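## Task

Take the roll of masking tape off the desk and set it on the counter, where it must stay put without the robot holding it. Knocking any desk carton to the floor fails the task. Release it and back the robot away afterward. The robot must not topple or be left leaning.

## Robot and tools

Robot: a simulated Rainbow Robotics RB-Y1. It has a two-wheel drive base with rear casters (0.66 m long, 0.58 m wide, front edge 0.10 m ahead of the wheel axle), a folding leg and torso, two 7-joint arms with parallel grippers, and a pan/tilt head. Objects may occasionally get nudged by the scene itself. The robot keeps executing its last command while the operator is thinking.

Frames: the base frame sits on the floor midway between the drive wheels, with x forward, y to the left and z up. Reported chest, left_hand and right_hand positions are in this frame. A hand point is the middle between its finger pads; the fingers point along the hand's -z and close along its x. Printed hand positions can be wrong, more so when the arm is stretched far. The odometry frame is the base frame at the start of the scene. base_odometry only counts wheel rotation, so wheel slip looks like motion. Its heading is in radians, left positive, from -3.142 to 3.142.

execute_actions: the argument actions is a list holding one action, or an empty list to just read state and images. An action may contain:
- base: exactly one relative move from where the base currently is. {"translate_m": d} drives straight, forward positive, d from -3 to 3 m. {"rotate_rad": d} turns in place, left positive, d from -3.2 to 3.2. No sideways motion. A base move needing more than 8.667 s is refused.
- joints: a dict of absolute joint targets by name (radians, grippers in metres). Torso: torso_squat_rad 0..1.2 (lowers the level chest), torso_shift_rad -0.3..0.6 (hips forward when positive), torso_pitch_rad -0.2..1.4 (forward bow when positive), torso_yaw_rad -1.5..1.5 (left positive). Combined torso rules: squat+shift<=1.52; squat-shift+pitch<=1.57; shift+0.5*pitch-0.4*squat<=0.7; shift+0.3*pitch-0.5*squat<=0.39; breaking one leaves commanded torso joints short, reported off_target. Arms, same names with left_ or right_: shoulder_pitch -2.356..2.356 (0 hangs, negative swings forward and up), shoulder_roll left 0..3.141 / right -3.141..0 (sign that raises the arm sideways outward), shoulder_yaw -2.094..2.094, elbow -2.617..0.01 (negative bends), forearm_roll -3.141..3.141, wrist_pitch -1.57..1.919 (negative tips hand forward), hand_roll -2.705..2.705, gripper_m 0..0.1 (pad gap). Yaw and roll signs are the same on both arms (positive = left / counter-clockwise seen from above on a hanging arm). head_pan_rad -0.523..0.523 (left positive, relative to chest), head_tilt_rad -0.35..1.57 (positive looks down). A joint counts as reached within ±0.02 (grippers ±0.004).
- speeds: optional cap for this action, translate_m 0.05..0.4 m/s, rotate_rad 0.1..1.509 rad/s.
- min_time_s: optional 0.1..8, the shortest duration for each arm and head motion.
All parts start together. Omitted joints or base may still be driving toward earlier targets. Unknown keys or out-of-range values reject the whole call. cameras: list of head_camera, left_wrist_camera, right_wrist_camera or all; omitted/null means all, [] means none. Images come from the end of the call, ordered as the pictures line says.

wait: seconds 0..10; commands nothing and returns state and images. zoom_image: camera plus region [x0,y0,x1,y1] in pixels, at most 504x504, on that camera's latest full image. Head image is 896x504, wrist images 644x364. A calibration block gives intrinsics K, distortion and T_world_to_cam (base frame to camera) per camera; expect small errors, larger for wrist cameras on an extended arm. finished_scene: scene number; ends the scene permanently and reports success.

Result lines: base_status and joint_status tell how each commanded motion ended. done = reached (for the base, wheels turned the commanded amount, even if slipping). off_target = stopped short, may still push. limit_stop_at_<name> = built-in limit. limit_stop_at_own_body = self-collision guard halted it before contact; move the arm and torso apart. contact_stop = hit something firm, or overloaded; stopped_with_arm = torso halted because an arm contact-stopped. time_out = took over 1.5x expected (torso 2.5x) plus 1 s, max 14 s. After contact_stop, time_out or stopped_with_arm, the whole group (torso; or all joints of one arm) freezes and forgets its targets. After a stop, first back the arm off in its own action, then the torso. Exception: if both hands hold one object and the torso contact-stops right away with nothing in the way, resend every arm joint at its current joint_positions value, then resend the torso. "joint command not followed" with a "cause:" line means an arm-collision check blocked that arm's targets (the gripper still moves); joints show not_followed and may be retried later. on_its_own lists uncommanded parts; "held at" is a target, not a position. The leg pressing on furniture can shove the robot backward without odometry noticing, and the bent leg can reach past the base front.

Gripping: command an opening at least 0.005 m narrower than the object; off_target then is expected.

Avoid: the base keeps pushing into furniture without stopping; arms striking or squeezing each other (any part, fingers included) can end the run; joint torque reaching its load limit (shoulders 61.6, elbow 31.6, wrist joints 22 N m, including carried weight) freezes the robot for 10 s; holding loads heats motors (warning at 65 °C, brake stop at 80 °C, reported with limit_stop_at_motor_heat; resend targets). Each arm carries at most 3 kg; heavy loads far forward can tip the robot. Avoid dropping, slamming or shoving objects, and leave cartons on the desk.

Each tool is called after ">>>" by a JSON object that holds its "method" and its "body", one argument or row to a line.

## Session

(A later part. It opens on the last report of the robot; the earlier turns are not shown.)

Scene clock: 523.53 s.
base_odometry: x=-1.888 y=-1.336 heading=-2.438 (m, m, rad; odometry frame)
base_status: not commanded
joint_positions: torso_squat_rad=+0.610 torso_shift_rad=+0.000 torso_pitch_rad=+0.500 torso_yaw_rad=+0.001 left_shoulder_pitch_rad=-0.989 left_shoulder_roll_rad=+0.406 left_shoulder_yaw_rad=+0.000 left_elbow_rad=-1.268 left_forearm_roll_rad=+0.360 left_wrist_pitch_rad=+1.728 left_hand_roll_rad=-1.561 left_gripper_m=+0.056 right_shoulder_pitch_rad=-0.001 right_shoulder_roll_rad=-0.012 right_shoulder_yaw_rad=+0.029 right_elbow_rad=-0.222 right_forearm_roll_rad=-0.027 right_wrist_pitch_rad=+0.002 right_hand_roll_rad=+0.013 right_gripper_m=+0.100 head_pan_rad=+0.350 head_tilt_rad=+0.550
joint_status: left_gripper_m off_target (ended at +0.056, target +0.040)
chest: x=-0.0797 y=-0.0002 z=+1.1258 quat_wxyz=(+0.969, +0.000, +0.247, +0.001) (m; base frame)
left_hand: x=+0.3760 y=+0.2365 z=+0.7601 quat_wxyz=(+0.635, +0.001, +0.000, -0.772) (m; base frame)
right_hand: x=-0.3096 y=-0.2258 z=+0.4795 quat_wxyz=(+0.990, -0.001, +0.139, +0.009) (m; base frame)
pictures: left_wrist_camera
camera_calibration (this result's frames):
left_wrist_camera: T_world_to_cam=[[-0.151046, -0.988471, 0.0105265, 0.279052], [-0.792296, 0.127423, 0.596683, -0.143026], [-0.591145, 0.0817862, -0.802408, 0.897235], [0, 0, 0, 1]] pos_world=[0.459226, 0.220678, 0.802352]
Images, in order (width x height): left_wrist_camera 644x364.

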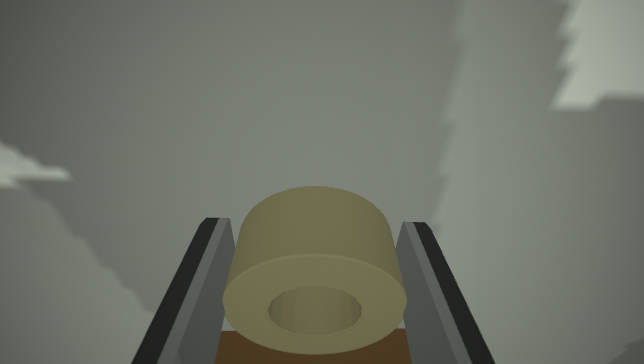

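The gripper stopped at 0.056 m, which matches the roll's width, so it's holding. I'll lift straight up with the torso to clear the carton.

>>> {"method": "execute_actions", "body": {
  "actions": [
    {"joints": {"torso_squat_rad": 0.1}}
  ],
  "cameras": ["left_wrist_camera", "head_camera"]
}}

Scene clock: 530.27 s.
base_odometry: x=-1.888 y=-1.336 heading=-2.438 (m, m, rad; odometry frame)
base_status: not commanded
joint_positions: torso_squat_rad=+0.100 torso_shift_rad=+0.000 torso_pitch_rad=+0.500 torso_yaw_rad=+0.001 left_shoulder_pitch_rad=-0.989 left_shoulder_roll_rad=+0.406 left_shoulder_yaw_rad=+0.000 left_elbow_rad=-1.268 left_forearm_roll_rad=+0.360 left_wrist_pitch_rad=+1.728 left_hand_roll_rad=-1.561 left_gripper_m=+0.056 right_shoulder_pitch_rad=-0.001 right_shoulder_roll_rad=-0.012 right_shoulder_yaw_rad=+0.029 right_elbow_rad=-0.222 right_forearm_roll_rad=-0.027 right_wrist_pitch_rad=+0.002 right_hand_roll_rad=+0.013 right_gripper_m=+0.100 head_pan_rad=+0.350 head_tilt_rad=+0.550
joint_status: all done
chest: x=-0.0795 y=-0.0002 z=+1.2485 quat_wxyz=(+0.969, +0.000, +0.247, +0.001) (m; base frame)
left_hand: x=+0.3761 y=+0.2364 z=+0.8826 quat_wxyz=(+0.635, +0.001, +0.000, -0.772) (m; base frame)
right_hand: x=-0.3097 y=-0.2258 z=+0.6023 quat_wxyz=(+0.990, -0.001, +0.140, +0.009) (m; base frame)
pictures: head_camera, left_wrist_camera
camera_calibration (this result's frames):
head_camera: T_world_to_cam=[[0.28788, -0.935067, -0.20682, 0.283784], [-0.866836, -0.162625, -0.471326, 0.756997], [0.407087, 0.314965, -0.857366, 1.14535], [0, 0, 0, 1]] pos_world=[0.108238, 0.0277174, 1.39747]
left_wrist_camera: T_world_to_cam=[[-0.151039, -0.988471, 0.0105806, 0.277678], [-0.792085, 0.127421, 0.596963, -0.216447], [-0.591429, 0.0817838, -0.802199, 0.995508], [0, 0, 0, 1]] pos_world=[0.459269, 0.22064, 0.924868]
Images, in order (width x height): head_camera 896x504, left_wrist_camera 644x364.

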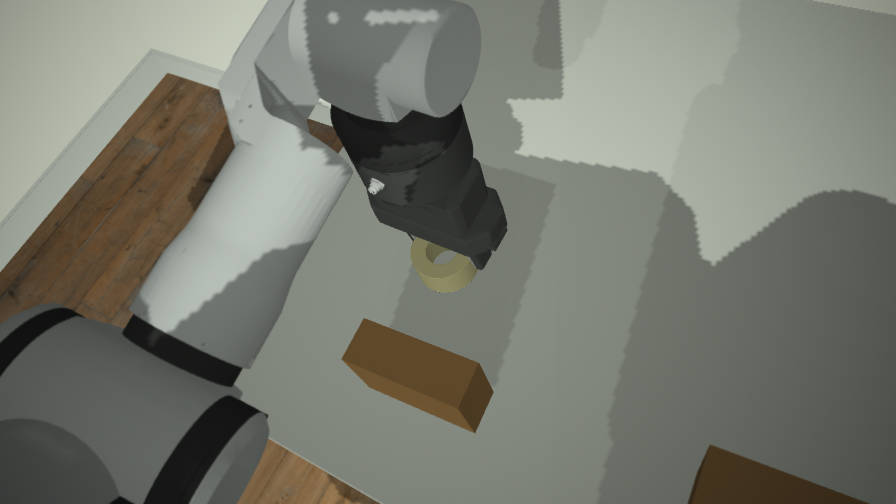

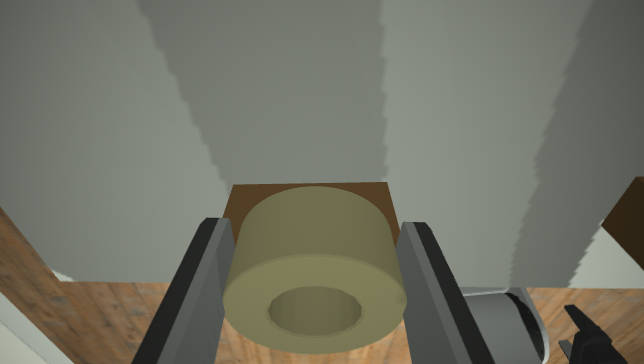

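The tape is lifted cleanly and the carton is untouched. Next I'll back away from the desk so I can turn without clipping its feet. At the same time I'll straighten up and fold the arm into a carry pose.

>>> {"method": "execute_actions", "body": {
  "actions": [
    {"base": {"translate_m": -0.5}, "joints": {"torso_pitch_rad": 0.25, "left_shoulder_pitch_rad": -1.01, "left_shoulder_roll_rad": 0.17, "left_shoulder_yaw_rad": 0.0, "left_elbow_rad": -1.193, "left_forearm_roll_rad": 0.215, "left_wrist_pitch_rad": 1.85, "left_hand_roll_rad": -1.561, "head_pan_rad": 0.0, "head_tilt_rad": 0.3}, "min_time_s": 1.2}
  ],
  "cameras": []
}}

Scene clock: 653.63 s.
base_odometry: x=-1.506 y=-1.013 heading=-2.439 (m, m, rad; odometry frame)
base_status: done
joint_positions: torso_squat_rad=+0.100 torso_shift_rad=+0.000 torso_pitch_rad=+0.250 torso_yaw_rad=+0.001 left_shoulder_pitch_rad=-1.010 left_shoulder_roll_rad=+0.170 left_shoulder_yaw_rad=+0.000 left_elbow_rad=-1.193 left_forearm_roll_rad=+0.215 left_wrist_pitch_rad=+1.850 left_hand_roll_rad=-1.561 left_gripper_m=+0.056 right_shoulder_pitch_rad=-0.001 right_shoulder_roll_rad=-0.012 right_shoulder_yaw_rad=+0.029 right_elbow_rad=-0.222 right_forearm_roll_rad=-0.027 right_wrist_pitch_rad=+0.002 right_hand_roll_rad=+0.013 right_gripper_m=+0.100 head_pan_rad=+0.000 head_tilt_rad=+0.300
joint_status: all done
chest: x=-0.1515 y=-0.0003 z=+1.2768 quat_wxyz=(+0.992, +0.000, +0.125, +0.000) (m; base frame)
left_hand: x=+0.3300 y=+0.1475 z=+0.9928 quat_wxyz=(+0.604, +0.015, -0.019, -0.796) (m; base frame)
right_hand: x=-0.2144 y=-0.2258 z=+0.5937 quat_wxyz=(+1.000, -0.002, +0.015, +0.009) (m; base frame)
pictures: none
No camera images: the call's "cameras" was empty. Leave "cameras" out to get every camera's image.

The grip is still holding at 0.056 m. Now I'll turn around toward the counter on the far side of the room.

>>> {"method": "execute_actions", "body": {
  "actions": [
    {"base": {"rotate_rad": 3.067}}
  ],
  "cameras": ["head_camera"]
}}

Scene clock: 663.40 s.
base_odometry: x=-1.506 y=-1.012 heading=+0.627 (m, m, rad; odometry frame)
base_status: done
joint_positions: torso_squat_rad=+0.100 torso_shift_rad=+0.000 torso_pitch_rad=+0.250 torso_yaw_rad=+0.001 left_shoulder_pitch_rad=-1.010 left_shoulder_roll_rad=+0.170 left_shoulder_yaw_rad=+0.000 left_elbow_rad=-1.193 left_forearm_roll_rad=+0.215 left_wrist_pitch_rad=+1.850 left_hand_roll_rad=-1.561 left_gripper_m=+0.056 right_shoulder_pitch_rad=-0.001 right_shoulder_roll_rad=-0.012 right_shoulder_yaw_rad=+0.029 right_elbow_rad=-0.222 right_forearm_roll_rad=-0.027 right_wrist_pitch_rad=+0.002 right_hand_roll_rad=+0.013 right_gripper_m=+0.100 head_pan_rad=+0.000 head_tilt_rad=+0.300
joint_status: not commanded
chest: x=-0.1515 y=-0.0002 z=+1.2768 quat_wxyz=(+0.992, +0.000, +0.125, +0.000) (m; base frame)
left_hand: x=+0.3300 y=+0.1475 z=+0.9928 quat_wxyz=(+0.604, +0.015, -0.019, -0.796) (m; base frame)
right_hand: x=-0.2144 y=-0.2258 z=+0.5937 quat_wxyz=(+1.000, -0.002, +0.015, +0.009) (m; base frame)
pictures: head_camera
camera_calibration (this result's frames):
head_camera: T_world_to_cam=[[0.00982106, -0.998996, -0.0437183, 0.066548], [-0.557944, 0.0308072, -0.829306, 1.22997], [0.82982, 0.0325371, -0.557082, 0.831101], [0, 0, 0, 1]] pos_world=[-0.00406419, 0.00154767, 1.48592]
Images, in order (width x height): head_camera 896x504.

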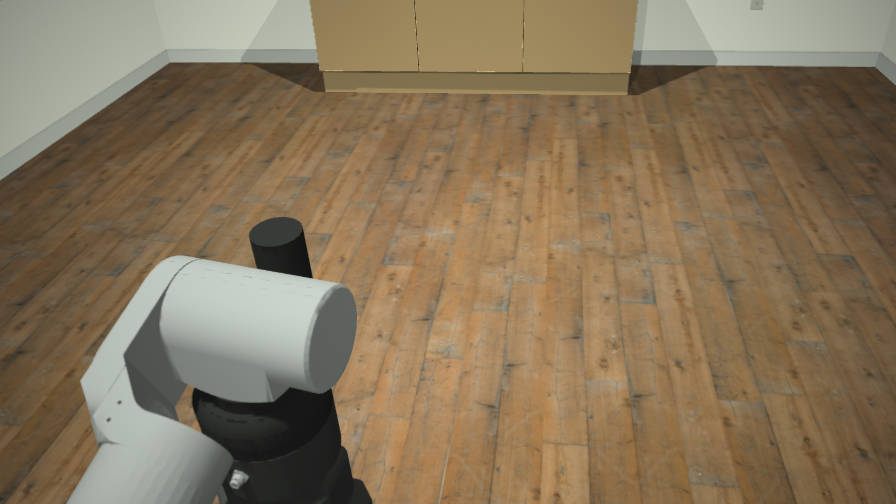

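The counter is straight ahead, about 3.9 m away and almost square to my heading. I'll drive most of the way there.

>>> {"method": "execute_actions", "body": {
  "actions": [
    {"base": {"translate_m": 2.8}}
  ],
  "cameras": []
}}

>>> {"method": "execute_actions", "body": {
  "actions": [
    {"base": {"rotate_rad": -0.141}}
  ],
  "cameras": ["head_camera"]
}}

Scene clock: 707.13 s.
base_odometry: x=+0.760 y=+0.631 heading=+0.627 (m, m, rad; odometry frame)
base_status: done
joint_positions: torso_squat_rad=+0.100 torso_shift_rad=+0.000 torso_pitch_rad=+0.250 torso_yaw_rad=+0.001 left_shoulder_pitch_rad=-1.010 left_shoulder_roll_rad=+0.170 left_shoulder_yaw_rad=+0.000 left_elbow_rad=-1.193 left_forearm_roll_rad=+0.215 left_wrist_pitch_rad=+1.850 left_hand_roll_rad=-1.561 left_gripper_m=+0.056 right_shoulder_pitch_rad=-0.001 right_shoulder_roll_rad=-0.012 right_shoulder_yaw_rad=+0.029 right_elbow_rad=-0.222 right_forearm_roll_rad=-0.027 right_wrist_pitch_rad=+0.002 right_hand_roll_rad=+0.013 right_gripper_m=+0.100 head_pan_rad=+0.000 head_tilt_rad=+0.300
joint_status: not commanded
chest: x=-0.1514 y=-0.0002 z=+1.2768 quat_wxyz=(+0.992, +0.000, +0.125, +0.000) (m; base frame)
left_hand: x=+0.3301 y=+0.1475 z=+0.9928 quat_wxyz=(+0.604, +0.015, -0.019, -0.796) (m; base frame)
right_hand: x=-0.2144 y=-0.2258 z=+0.5937 quat_wxyz=(+1.000, -0.002, +0.015, +0.009) (m; base frame)
pictures: none
No camera images: the call's "cameras" was empty. Leave "cameras" out to get every camera's image.

Scene clock: 708.60 s.
base_odometry: x=+0.761 y=+0.631 heading=+0.487 (m, m, rad; odometry frame)
base_status: done
joint_positions: torso_squat_rad=+0.100 torso_shift_rad=+0.000 torso_pitch_rad=+0.250 torso_yaw_rad=+0.001 left_shoulder_pitch_rad=-1.010 left_shoulder_roll_rad=+0.170 left_shoulder_yaw_rad=+0.000 left_elbow_rad=-1.193 left_forearm_roll_rad=+0.215 left_wrist_pitch_rad=+1.850 left_hand_roll_rad=-1.561 left_gripper_m=+0.056 right_shoulder_pitch_rad=-0.001 right_shoulder_roll_rad=-0.012 right_shoulder_yaw_rad=+0.029 right_elbow_rad=-0.222 right_forearm_roll_rad=-0.027 right_wrist_pitch_rad=+0.002 right_hand_roll_rad=+0.013 right_gripper_m=+0.100 head_pan_rad=+0.000 head_tilt_rad=+0.300
joint_status: not commanded
chest: x=-0.1514 y=-0.0002 z=+1.2768 quat_wxyz=(+0.992, +0.000, +0.125, +0.000) (m; base frame)
left_hand: x=+0.3301 y=+0.1475 z=+0.9928 quat_wxyz=(+0.604, +0.015, -0.019, -0.796) (m; base frame)
right_hand: x=-0.2144 y=-0.2258 z=+0.5937 quat_wxyz=(+1.000, -0.002, +0.015, +0.009) (m; base frame)
pictures: head_camera
camera_calibration (this result's frames):
head_camera: T_world_to_cam=[[0.00981414, -0.998996, -0.0437185, 0.066547], [-0.558056, 0.0308068, -0.829231, 1.2299], [0.829745, 0.0325355, -0.557193, 0.831158], [0, 0, 0, 1]] pos_world=[-0.00395146, 0.00154881, 1.48589]
Images, in order (width x height): head_camera 896x504.

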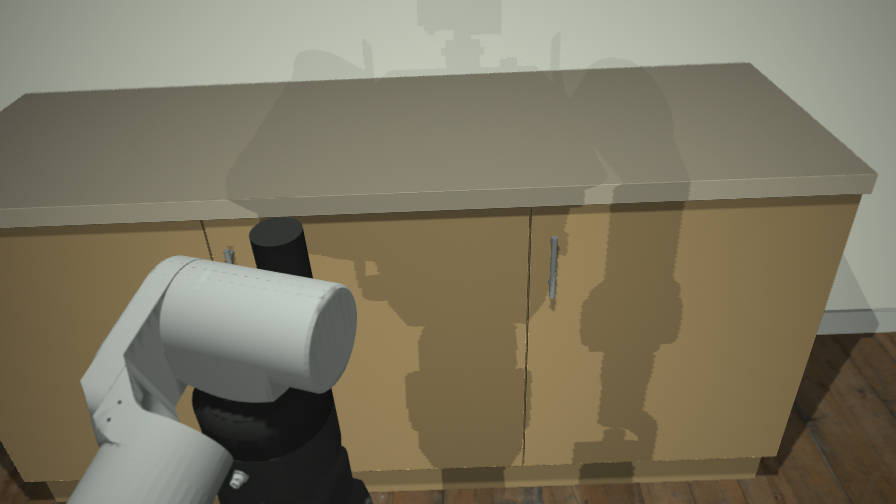

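The counter fills the view now. I'll measure the height and distance of its top front edge before the final approach.

>>> {"method": "zoom_image", "body": {
  "camera": "head_camera",
  "region": [380, 150, 640, 250]
}}

>>> {"method": "zoom_image", "body": {
  "camera": "head_camera",
  "region": [640, 40, 896, 230]
}}

>>> {"method": "zoom_image", "body": {
  "camera": "head_camera",
  "region": [360, 440, 800, 504]
}}

Region (380, 150, 640, 250) of head_camera's 896x504 image, scaled by 1.938, with more detail than that image has; it fills the top 194 rows of this view, and the rest is white.

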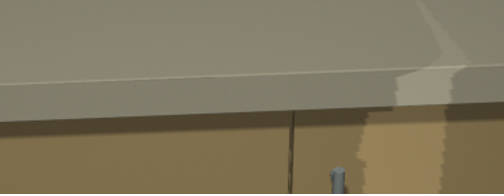

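Region (640, 40, 896, 230) of head_camera's 896x504 image, scaled by 1.969, with more detail than that image has; it fills the top 374 rows of this view, and the rest is white.

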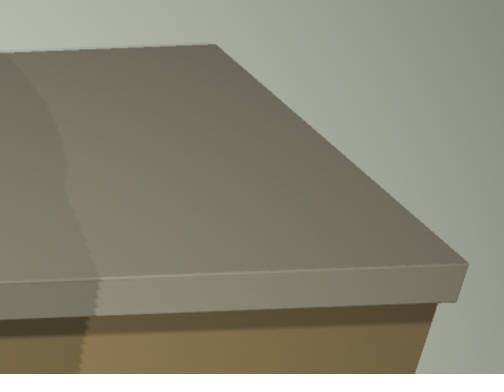

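Region (360, 440, 800, 504) of head_camera's 896x504 image, scaled by 1.145, with more detail than that image has; it fills the top 73 rows of this view, and the rest is white.

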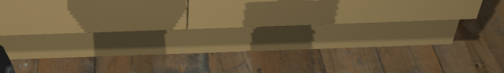

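>>> {"method": "execute_actions", "body": {
  "actions": [],
  "cameras": ["head_camera", "left_wrist_camera"]
}}

Scene clock: 740.10 s.
base_odometry: x=+0.761 y=+0.631 heading=+0.487 (m, m, rad; odometry frame)
base_status: done
joint_positions: torso_squat_rad=+0.100 torso_shift_rad=+0.000 torso_pitch_rad=+0.250 torso_yaw_rad=+0.001 left_shoulder_pitch_rad=-1.010 left_shoulder_roll_rad=+0.170 left_shoulder_yaw_rad=+0.000 left_elbow_rad=-1.193 left_forearm_roll_rad=+0.215 left_wrist_pitch_rad=+1.850 left_hand_roll_rad=-1.561 left_gripper_m=+0.056 right_shoulder_pitch_rad=-0.001 right_shoulder_roll_rad=-0.012 right_shoulder_yaw_rad=+0.029 right_elbow_rad=-0.222 right_forearm_roll_rad=-0.027 right_wrist_pitch_rad=+0.002 right_hand_roll_rad=+0.013 right_gripper_m=+0.100 head_pan_rad=+0.000 head_tilt_rad=+0.300
joint_status: not commanded
chest: x=-0.1514 y=-0.0002 z=+1.2768 quat_wxyz=(+0.992, +0.000, +0.125, +0.000) (m; base frame)
left_hand: x=+0.3301 y=+0.1475 z=+0.9928 quat_wxyz=(+0.604, +0.015, -0.019, -0.796) (m; base frame)
right_hand: x=-0.2144 y=-0.2258 z=+0.5937 quat_wxyz=(+1.000, -0.002, +0.015, +0.009) (m; base frame)
pictures: head_camera, left_wrist_camera
camera_calibration (this result's frames):
head_camera: T_world_to_cam=[[0.00981398, -0.998996, -0.0437184, 0.0665468], [-0.558056, 0.0308069, -0.829231, 1.2299], [0.829745, 0.0325354, -0.557193, 0.831158], [0, 0, 0, 1]] pos_world=[-0.00395163, 0.00154871, 1.48589]
left_wrist_camera: T_world_to_cam=[[-0.228606, -0.973431, 0.013079, 0.202531], [-0.805758, 0.196734, 0.558614, -0.274945], [-0.546346, 0.117164, -0.829324, 1.07079], [0, 0, 0, 1]] pos_world=[0.409783, 0.125783, 1.03897]
Images, in order (width x height): head_camera 896x504, left_wrist_camera 644x364.

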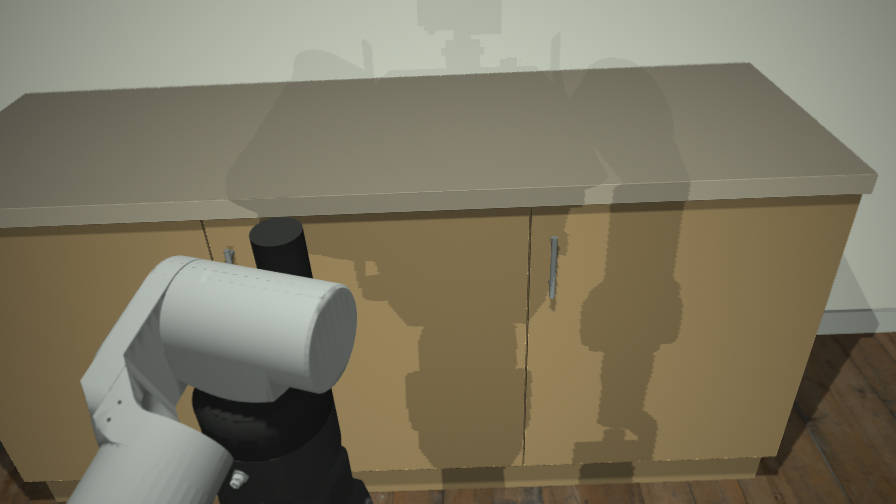

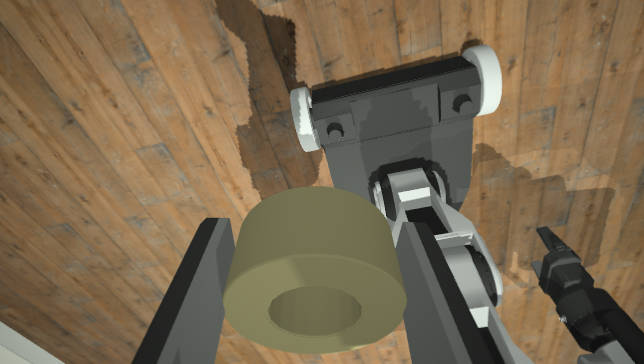

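>>> {"method": "zoom_image", "body": {
  "camera": "head_camera",
  "region": [700, 150, 896, 260]
}}

>>> {"method": "zoom_image", "body": {
  "camera": "head_camera",
  "region": [700, 400, 896, 504]
}}

Region (700, 150, 896, 260) of head_camera's 896x504 image, scaled by 2.571, with more detail than that image has; it fills the top 283 rows of this view, and the rest is white.

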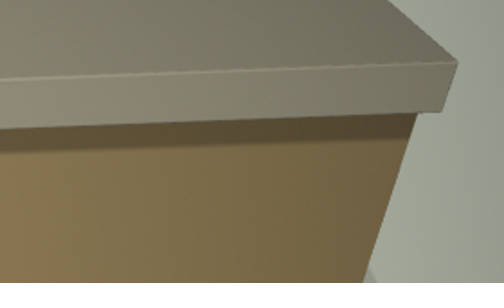

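Region (700, 400, 896, 504) of head_camera's 896x504 image, scaled by 2.571, with more detail than that image has; it fills the top 267 rows of this view, and the rest is white.

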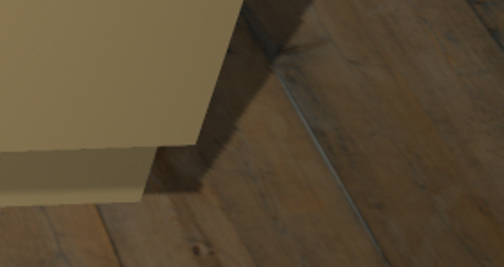

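>>> {"method": "zoom_image", "body": {
  "camera": "head_camera",
  "region": [350, 400, 720, 504]
}}

Region (350, 400, 720, 504) of head_camera's 896x504 image, scaled by 1.362, with more detail than that image has; it fills the top 142 rows of this view, and the rest is white.

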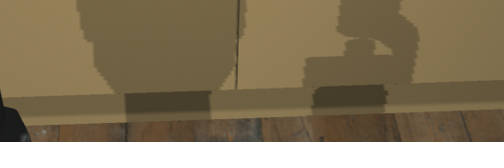

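>>> {"method": "zoom_image", "body": {
  "camera": "head_camera",
  "region": [380, 160, 680, 240]
}}

Region (380, 160, 680, 240) of head_camera's 896x504 image, scaled by 1.680, with more detail than that image has; it fills the top 134 rows of this view, and the rest is white.

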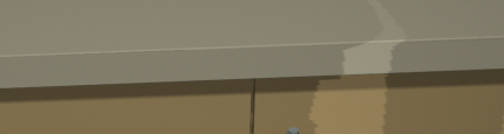

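>>> {"method": "execute_actions", "body": {
  "actions": [
    {"base": {"translate_m": 0.9}, "joints": {"head_tilt_rad": 0.75}}
  ],
  "cameras": ["head_camera", "left_wrist_camera"]
}}

Scene clock: 825.83 s.
base_odometry: x=+1.556 y=+1.052 heading=+0.486 (m, m, rad; odometry frame)
base_status: done
joint_positions: torso_squat_rad=+0.100 torso_shift_rad=+0.000 torso_pitch_rad=+0.250 torso_yaw_rad=+0.001 left_shoulder_pitch_rad=-1.010 left_shoulder_roll_rad=+0.170 left_shoulder_yaw_rad=+0.000 left_elbow_rad=-1.193 left_forearm_roll_rad=+0.215 left_wrist_pitch_rad=+1.850 left_hand_roll_rad=-1.561 left_gripper_m=+0.056 right_shoulder_pitch_rad=-0.001 right_shoulder_roll_rad=-0.012 right_shoulder_yaw_rad=+0.029 right_elbow_rad=-0.222 right_forearm_roll_rad=-0.027 right_wrist_pitch_rad=+0.002 right_hand_roll_rad=+0.013 right_gripper_m=+0.100 head_pan_rad=+0.000 head_tilt_rad=+0.750
joint_status: all done
chest: x=-0.1514 y=-0.0002 z=+1.2768 quat_wxyz=(+0.992, +0.000, +0.125, +0.000) (m; base frame)
left_hand: x=+0.3301 y=+0.1475 z=+0.9928 quat_wxyz=(+0.604, +0.015, -0.019, -0.796) (m; base frame)
right_hand: x=-0.2144 y=-0.2258 z=+0.5937 quat_wxyz=(+1.000, -0.002, +0.015, +0.009) (m; base frame)
pictures: head_camera, left_wrist_camera
camera_calibration (this result's frames):
head_camera: T_world_to_cam=[[-0.00994229, -0.999015, -0.0432451, 0.0642613], [-0.863162, 0.0304077, -0.50401, 0.72879], [0.504829, 0.0323165, -0.862614, 1.25248], [0, 0, 0, 1]] pos_world=[-0.00258671, 0.00156132, 1.45051]
left_wrist_camera: T_world_to_cam=[[-0.228617, -0.973429, 0.0130766, 0.202533], [-0.805767, 0.196745, 0.558598, -0.274922], [-0.546328, 0.117168, -0.829336, 1.07081], [0, 0, 0, 1]] pos_world=[0.409793, 0.125776, 1.03899]
Images, in order (width x height): head_camera 896x504, left_wrist_camera 644x364.

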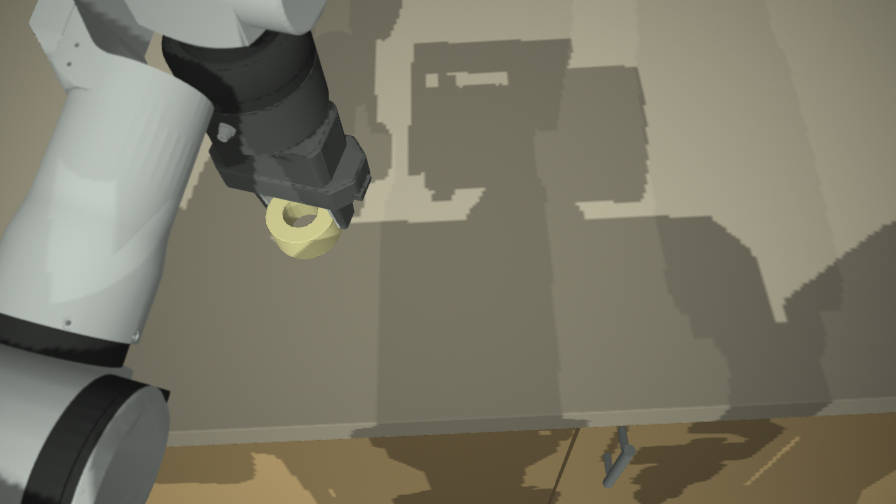

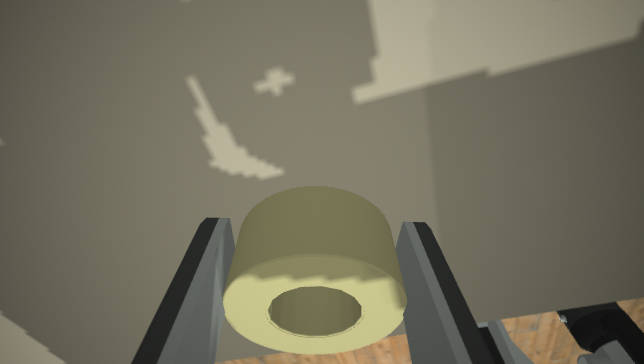

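>>> {"method": "zoom_image", "body": {
  "camera": "head_camera",
  "region": [400, 390, 700, 470]
}}

Region (400, 390, 700, 470) of head_camera's 896x504 image, scaled by 1.680, with more detail than that image has; it fills the top 134 rows of this view, and the rest is white.

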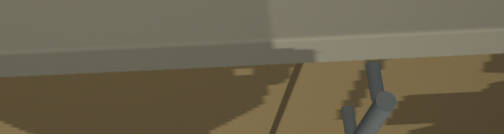

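>>> {"method": "zoom_image", "body": {
  "camera": "head_camera",
  "region": [440, 400, 620, 450]
}}

Region (440, 400, 620, 450) of head_camera's 896x504 image, scaled by 2.800, with more detail than that image has.

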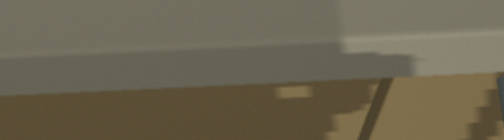

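>>> {"method": "zoom_image", "body": {
  "camera": "left_wrist_camera",
  "region": [400, 270, 644, 364]
}}

Region (400, 270, 644, 364) of left_wrist_camera's 644x364 image, scaled by 2.066, with more detail than that image has; it fills the top 194 rows of this view, and the rest is white.

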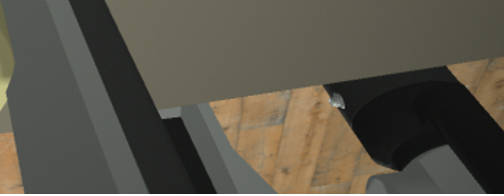

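>>> {"method": "execute_actions", "body": {
  "actions": [
    {"joints": {"torso_squat_rad": 0.38}}
  ],
  "cameras": ["head_camera", "left_wrist_camera"]
}}

Scene clock: 871.10 s.
base_odometry: x=+1.556 y=+1.052 heading=+0.486 (m, m, rad; odometry frame)
base_status: not commanded
joint_positions: torso_squat_rad=+0.380 torso_shift_rad=+0.000 torso_pitch_rad=+0.249 torso_yaw_rad=+0.001 left_shoulder_pitch_rad=-1.012 left_shoulder_roll_rad=+0.170 left_shoulder_yaw_rad=+0.000 left_elbow_rad=-1.194 left_forearm_roll_rad=+0.215 left_wrist_pitch_rad=+1.850 left_hand_roll_rad=-1.561 left_gripper_m=+0.056 right_shoulder_pitch_rad=-0.001 right_shoulder_roll_rad=-0.012 right_shoulder_yaw_rad=+0.029 right_elbow_rad=-0.222 right_forearm_roll_rad=-0.027 right_wrist_pitch_rad=+0.002 right_hand_roll_rad=+0.013 right_gripper_m=+0.100 head_pan_rad=+0.000 head_tilt_rad=+0.750
joint_status: all done
chest: x=-0.1519 y=-0.0002 z=+1.2304 quat_wxyz=(+0.992, +0.000, +0.124, +0.000) (m; base frame)
left_hand: x=+0.3305 y=+0.1472 z=+0.9479 quat_wxyz=(+0.604, +0.016, -0.020, -0.797) (m; base frame)
right_hand: x=-0.2143 y=-0.2258 z=+0.5473 quat_wxyz=(+1.000, -0.002, +0.014, +0.009) (m; base frame)
pictures: head_camera, left_wrist_camera
camera_calibration (this result's frames):
head_camera: T_world_to_cam=[[-0.00990213, -0.999015, -0.0432544, 0.0622813], [-0.862685, 0.0304083, -0.504827, 0.706034], [0.505645, 0.032316, -0.862136, 1.21226], [0, 0, 0, 1]] pos_world=[-0.00327179, 0.00157512, 1.40425]
left_wrist_camera: T_world_to_cam=[[-0.229249, -0.973289, 0.0123427, 0.203882], [-0.807525, 0.197254, 0.555873, -0.246357], [-0.54346, 0.117466, -0.831176, 1.03461], [0, 0, 0, 1]] pos_world=[0.41007, 0.125499, 0.994371]
Images, in order (width x height): head_camera 896x504, left_wrist_camera 644x364.

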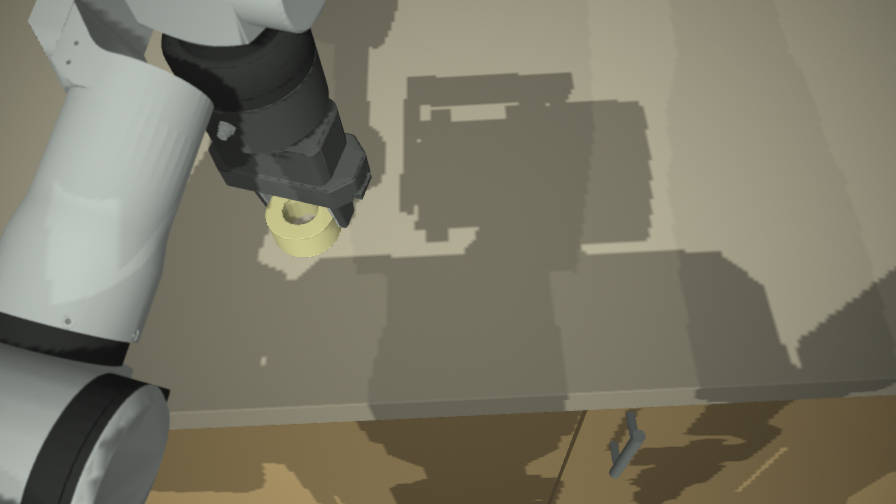

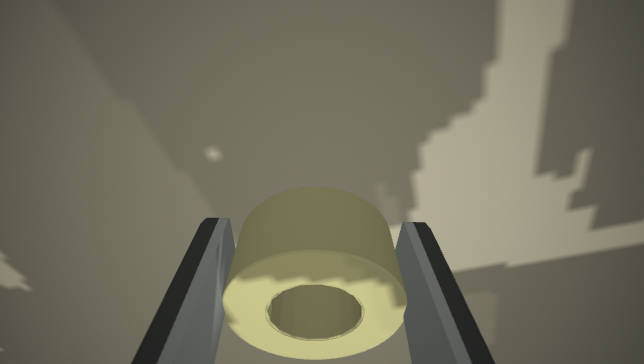

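>>> {"method": "execute_actions", "body": {
  "actions": [
    {"joints": {"left_gripper_m": 0.1}}
  ],
  "cameras": ["left_wrist_camera"]
}}

Scene clock: 874.63 s.
base_odometry: x=+1.556 y=+1.052 heading=+0.486 (m, m, rad; odometry frame)
base_status: not commanded
joint_positions: torso_squat_rad=+0.380 torso_shift_rad=+0.000 torso_pitch_rad=+0.250 torso_yaw_rad=+0.001 left_shoulder_pitch_rad=-1.011 left_shoulder_roll_rad=+0.170 left_shoulder_yaw_rad=+0.000 left_elbow_rad=-1.193 left_forearm_roll_rad=+0.215 left_wrist_pitch_rad=+1.850 left_hand_roll_rad=-1.561 left_gripper_m=+0.100 right_shoulder_pitch_rad=-0.001 right_shoulder_roll_rad=-0.012 right_shoulder_yaw_rad=+0.029 right_elbow_rad=-0.222 right_forearm_roll_rad=-0.027 right_wrist_pitch_rad=+0.002 right_hand_roll_rad=+0.013 right_gripper_m=+0.100 head_pan_rad=+0.000 head_tilt_rad=+0.750
joint_status: all done
chest: x=-0.1516 y=-0.0002 z=+1.2304 quat_wxyz=(+0.992, +0.000, +0.124, +0.000) (m; base frame)
left_hand: x=+0.3301 y=+0.1475 z=+0.9468 quat_wxyz=(+0.604, +0.015, -0.019, -0.796) (m; base frame)
right_hand: x=-0.2144 y=-0.2258 z=+0.5473 quat_wxyz=(+1.000, -0.002, +0.015, +0.009) (m; base frame)
pictures: left_wrist_camera
camera_calibration (this result's frames):
left_wrist_camera: T_world_to_cam=[[-0.228605, -0.973436, 0.0126978, 0.203572], [-0.806208, 0.196611, 0.558008, -0.248486], [-0.545682, 0.117326, -0.829739, 1.03278], [0, 0, 0, 1]] pos_world=[0.409776, 0.125847, 0.993011]
Images, in order (width x height): left_wrist_camera 644x364.

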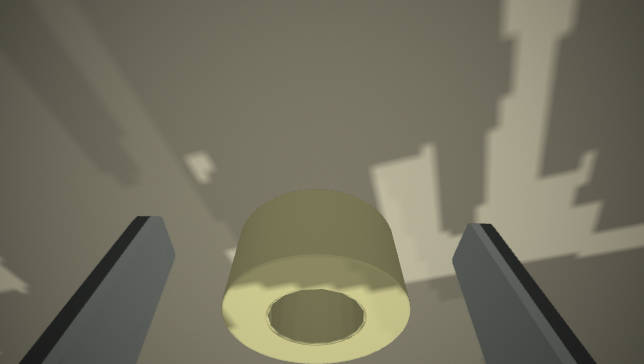

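>>> {"method": "execute_actions", "body": {
  "actions": [
    {"base": {"translate_m": -0.5}, "joints": {"torso_squat_rad": 0.0, "head_tilt_rad": 0.5}}
  ],
  "cameras": ["head_camera"]
}}

Scene clock: 889.00 s.
base_odometry: x=+1.114 y=+0.819 heading=+0.485 (m, m, rad; odometry frame)
base_status: done
joint_positions: torso_squat_rad=+0.000 torso_shift_rad=+0.000 torso_pitch_rad=+0.250 torso_yaw_rad=+0.001 left_shoulder_pitch_rad=-1.010 left_shoulder_roll_rad=+0.170 left_shoulder_yaw_rad=+0.000 left_elbow_rad=-1.193 left_forearm_roll_rad=+0.215 left_wrist_pitch_rad=+1.850 left_hand_roll_rad=-1.561 left_gripper_m=+0.100 right_shoulder_pitch_rad=-0.001 right_shoulder_roll_rad=-0.012 right_shoulder_yaw_rad=+0.029 right_elbow_rad=-0.222 right_forearm_roll_rad=-0.027 right_wrist_pitch_rad=+0.002 right_hand_roll_rad=+0.013 right_gripper_m=+0.100 head_pan_rad=+0.000 head_tilt_rad=+0.500
joint_status: all done
chest: x=-0.1515 y=-0.0002 z=+1.2803 quat_wxyz=(+0.992, +0.000, +0.125, +0.000) (m; base frame)
left_hand: x=+0.3300 y=+0.1475 z=+0.9964 quat_wxyz=(+0.604, +0.015, -0.019, -0.796) (m; base frame)
right_hand: x=-0.2144 y=-0.2258 z=+0.5972 quat_wxyz=(+1.000, -0.002, +0.015, +0.009) (m; base frame)
pictures: head_camera
camera_calibration (this result's frames):
head_camera: T_world_to_cam=[[0.0010183, -0.999004, -0.0446102, 0.0673003], [-0.711617, 0.0306178, -0.7019, 1.03335], [0.702567, 0.0324601, -0.710877, 1.04866], [0, 0, 0, 1]] pos_world=[-0.00147254, 0.00155496, 1.47377]
Images, in order (width x height): head_camera 896x504.

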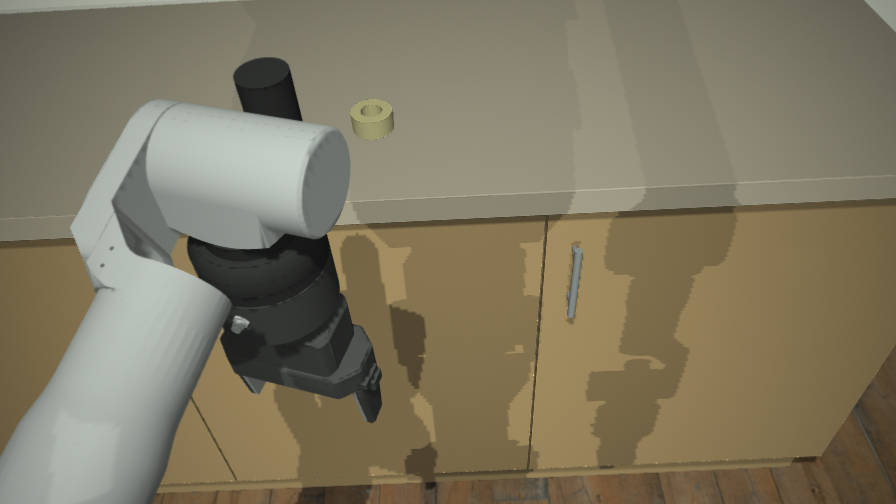

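>>> {"method": "finished_scene", "body": {
  "scene": 1
}}

The scene is finished: the task was done.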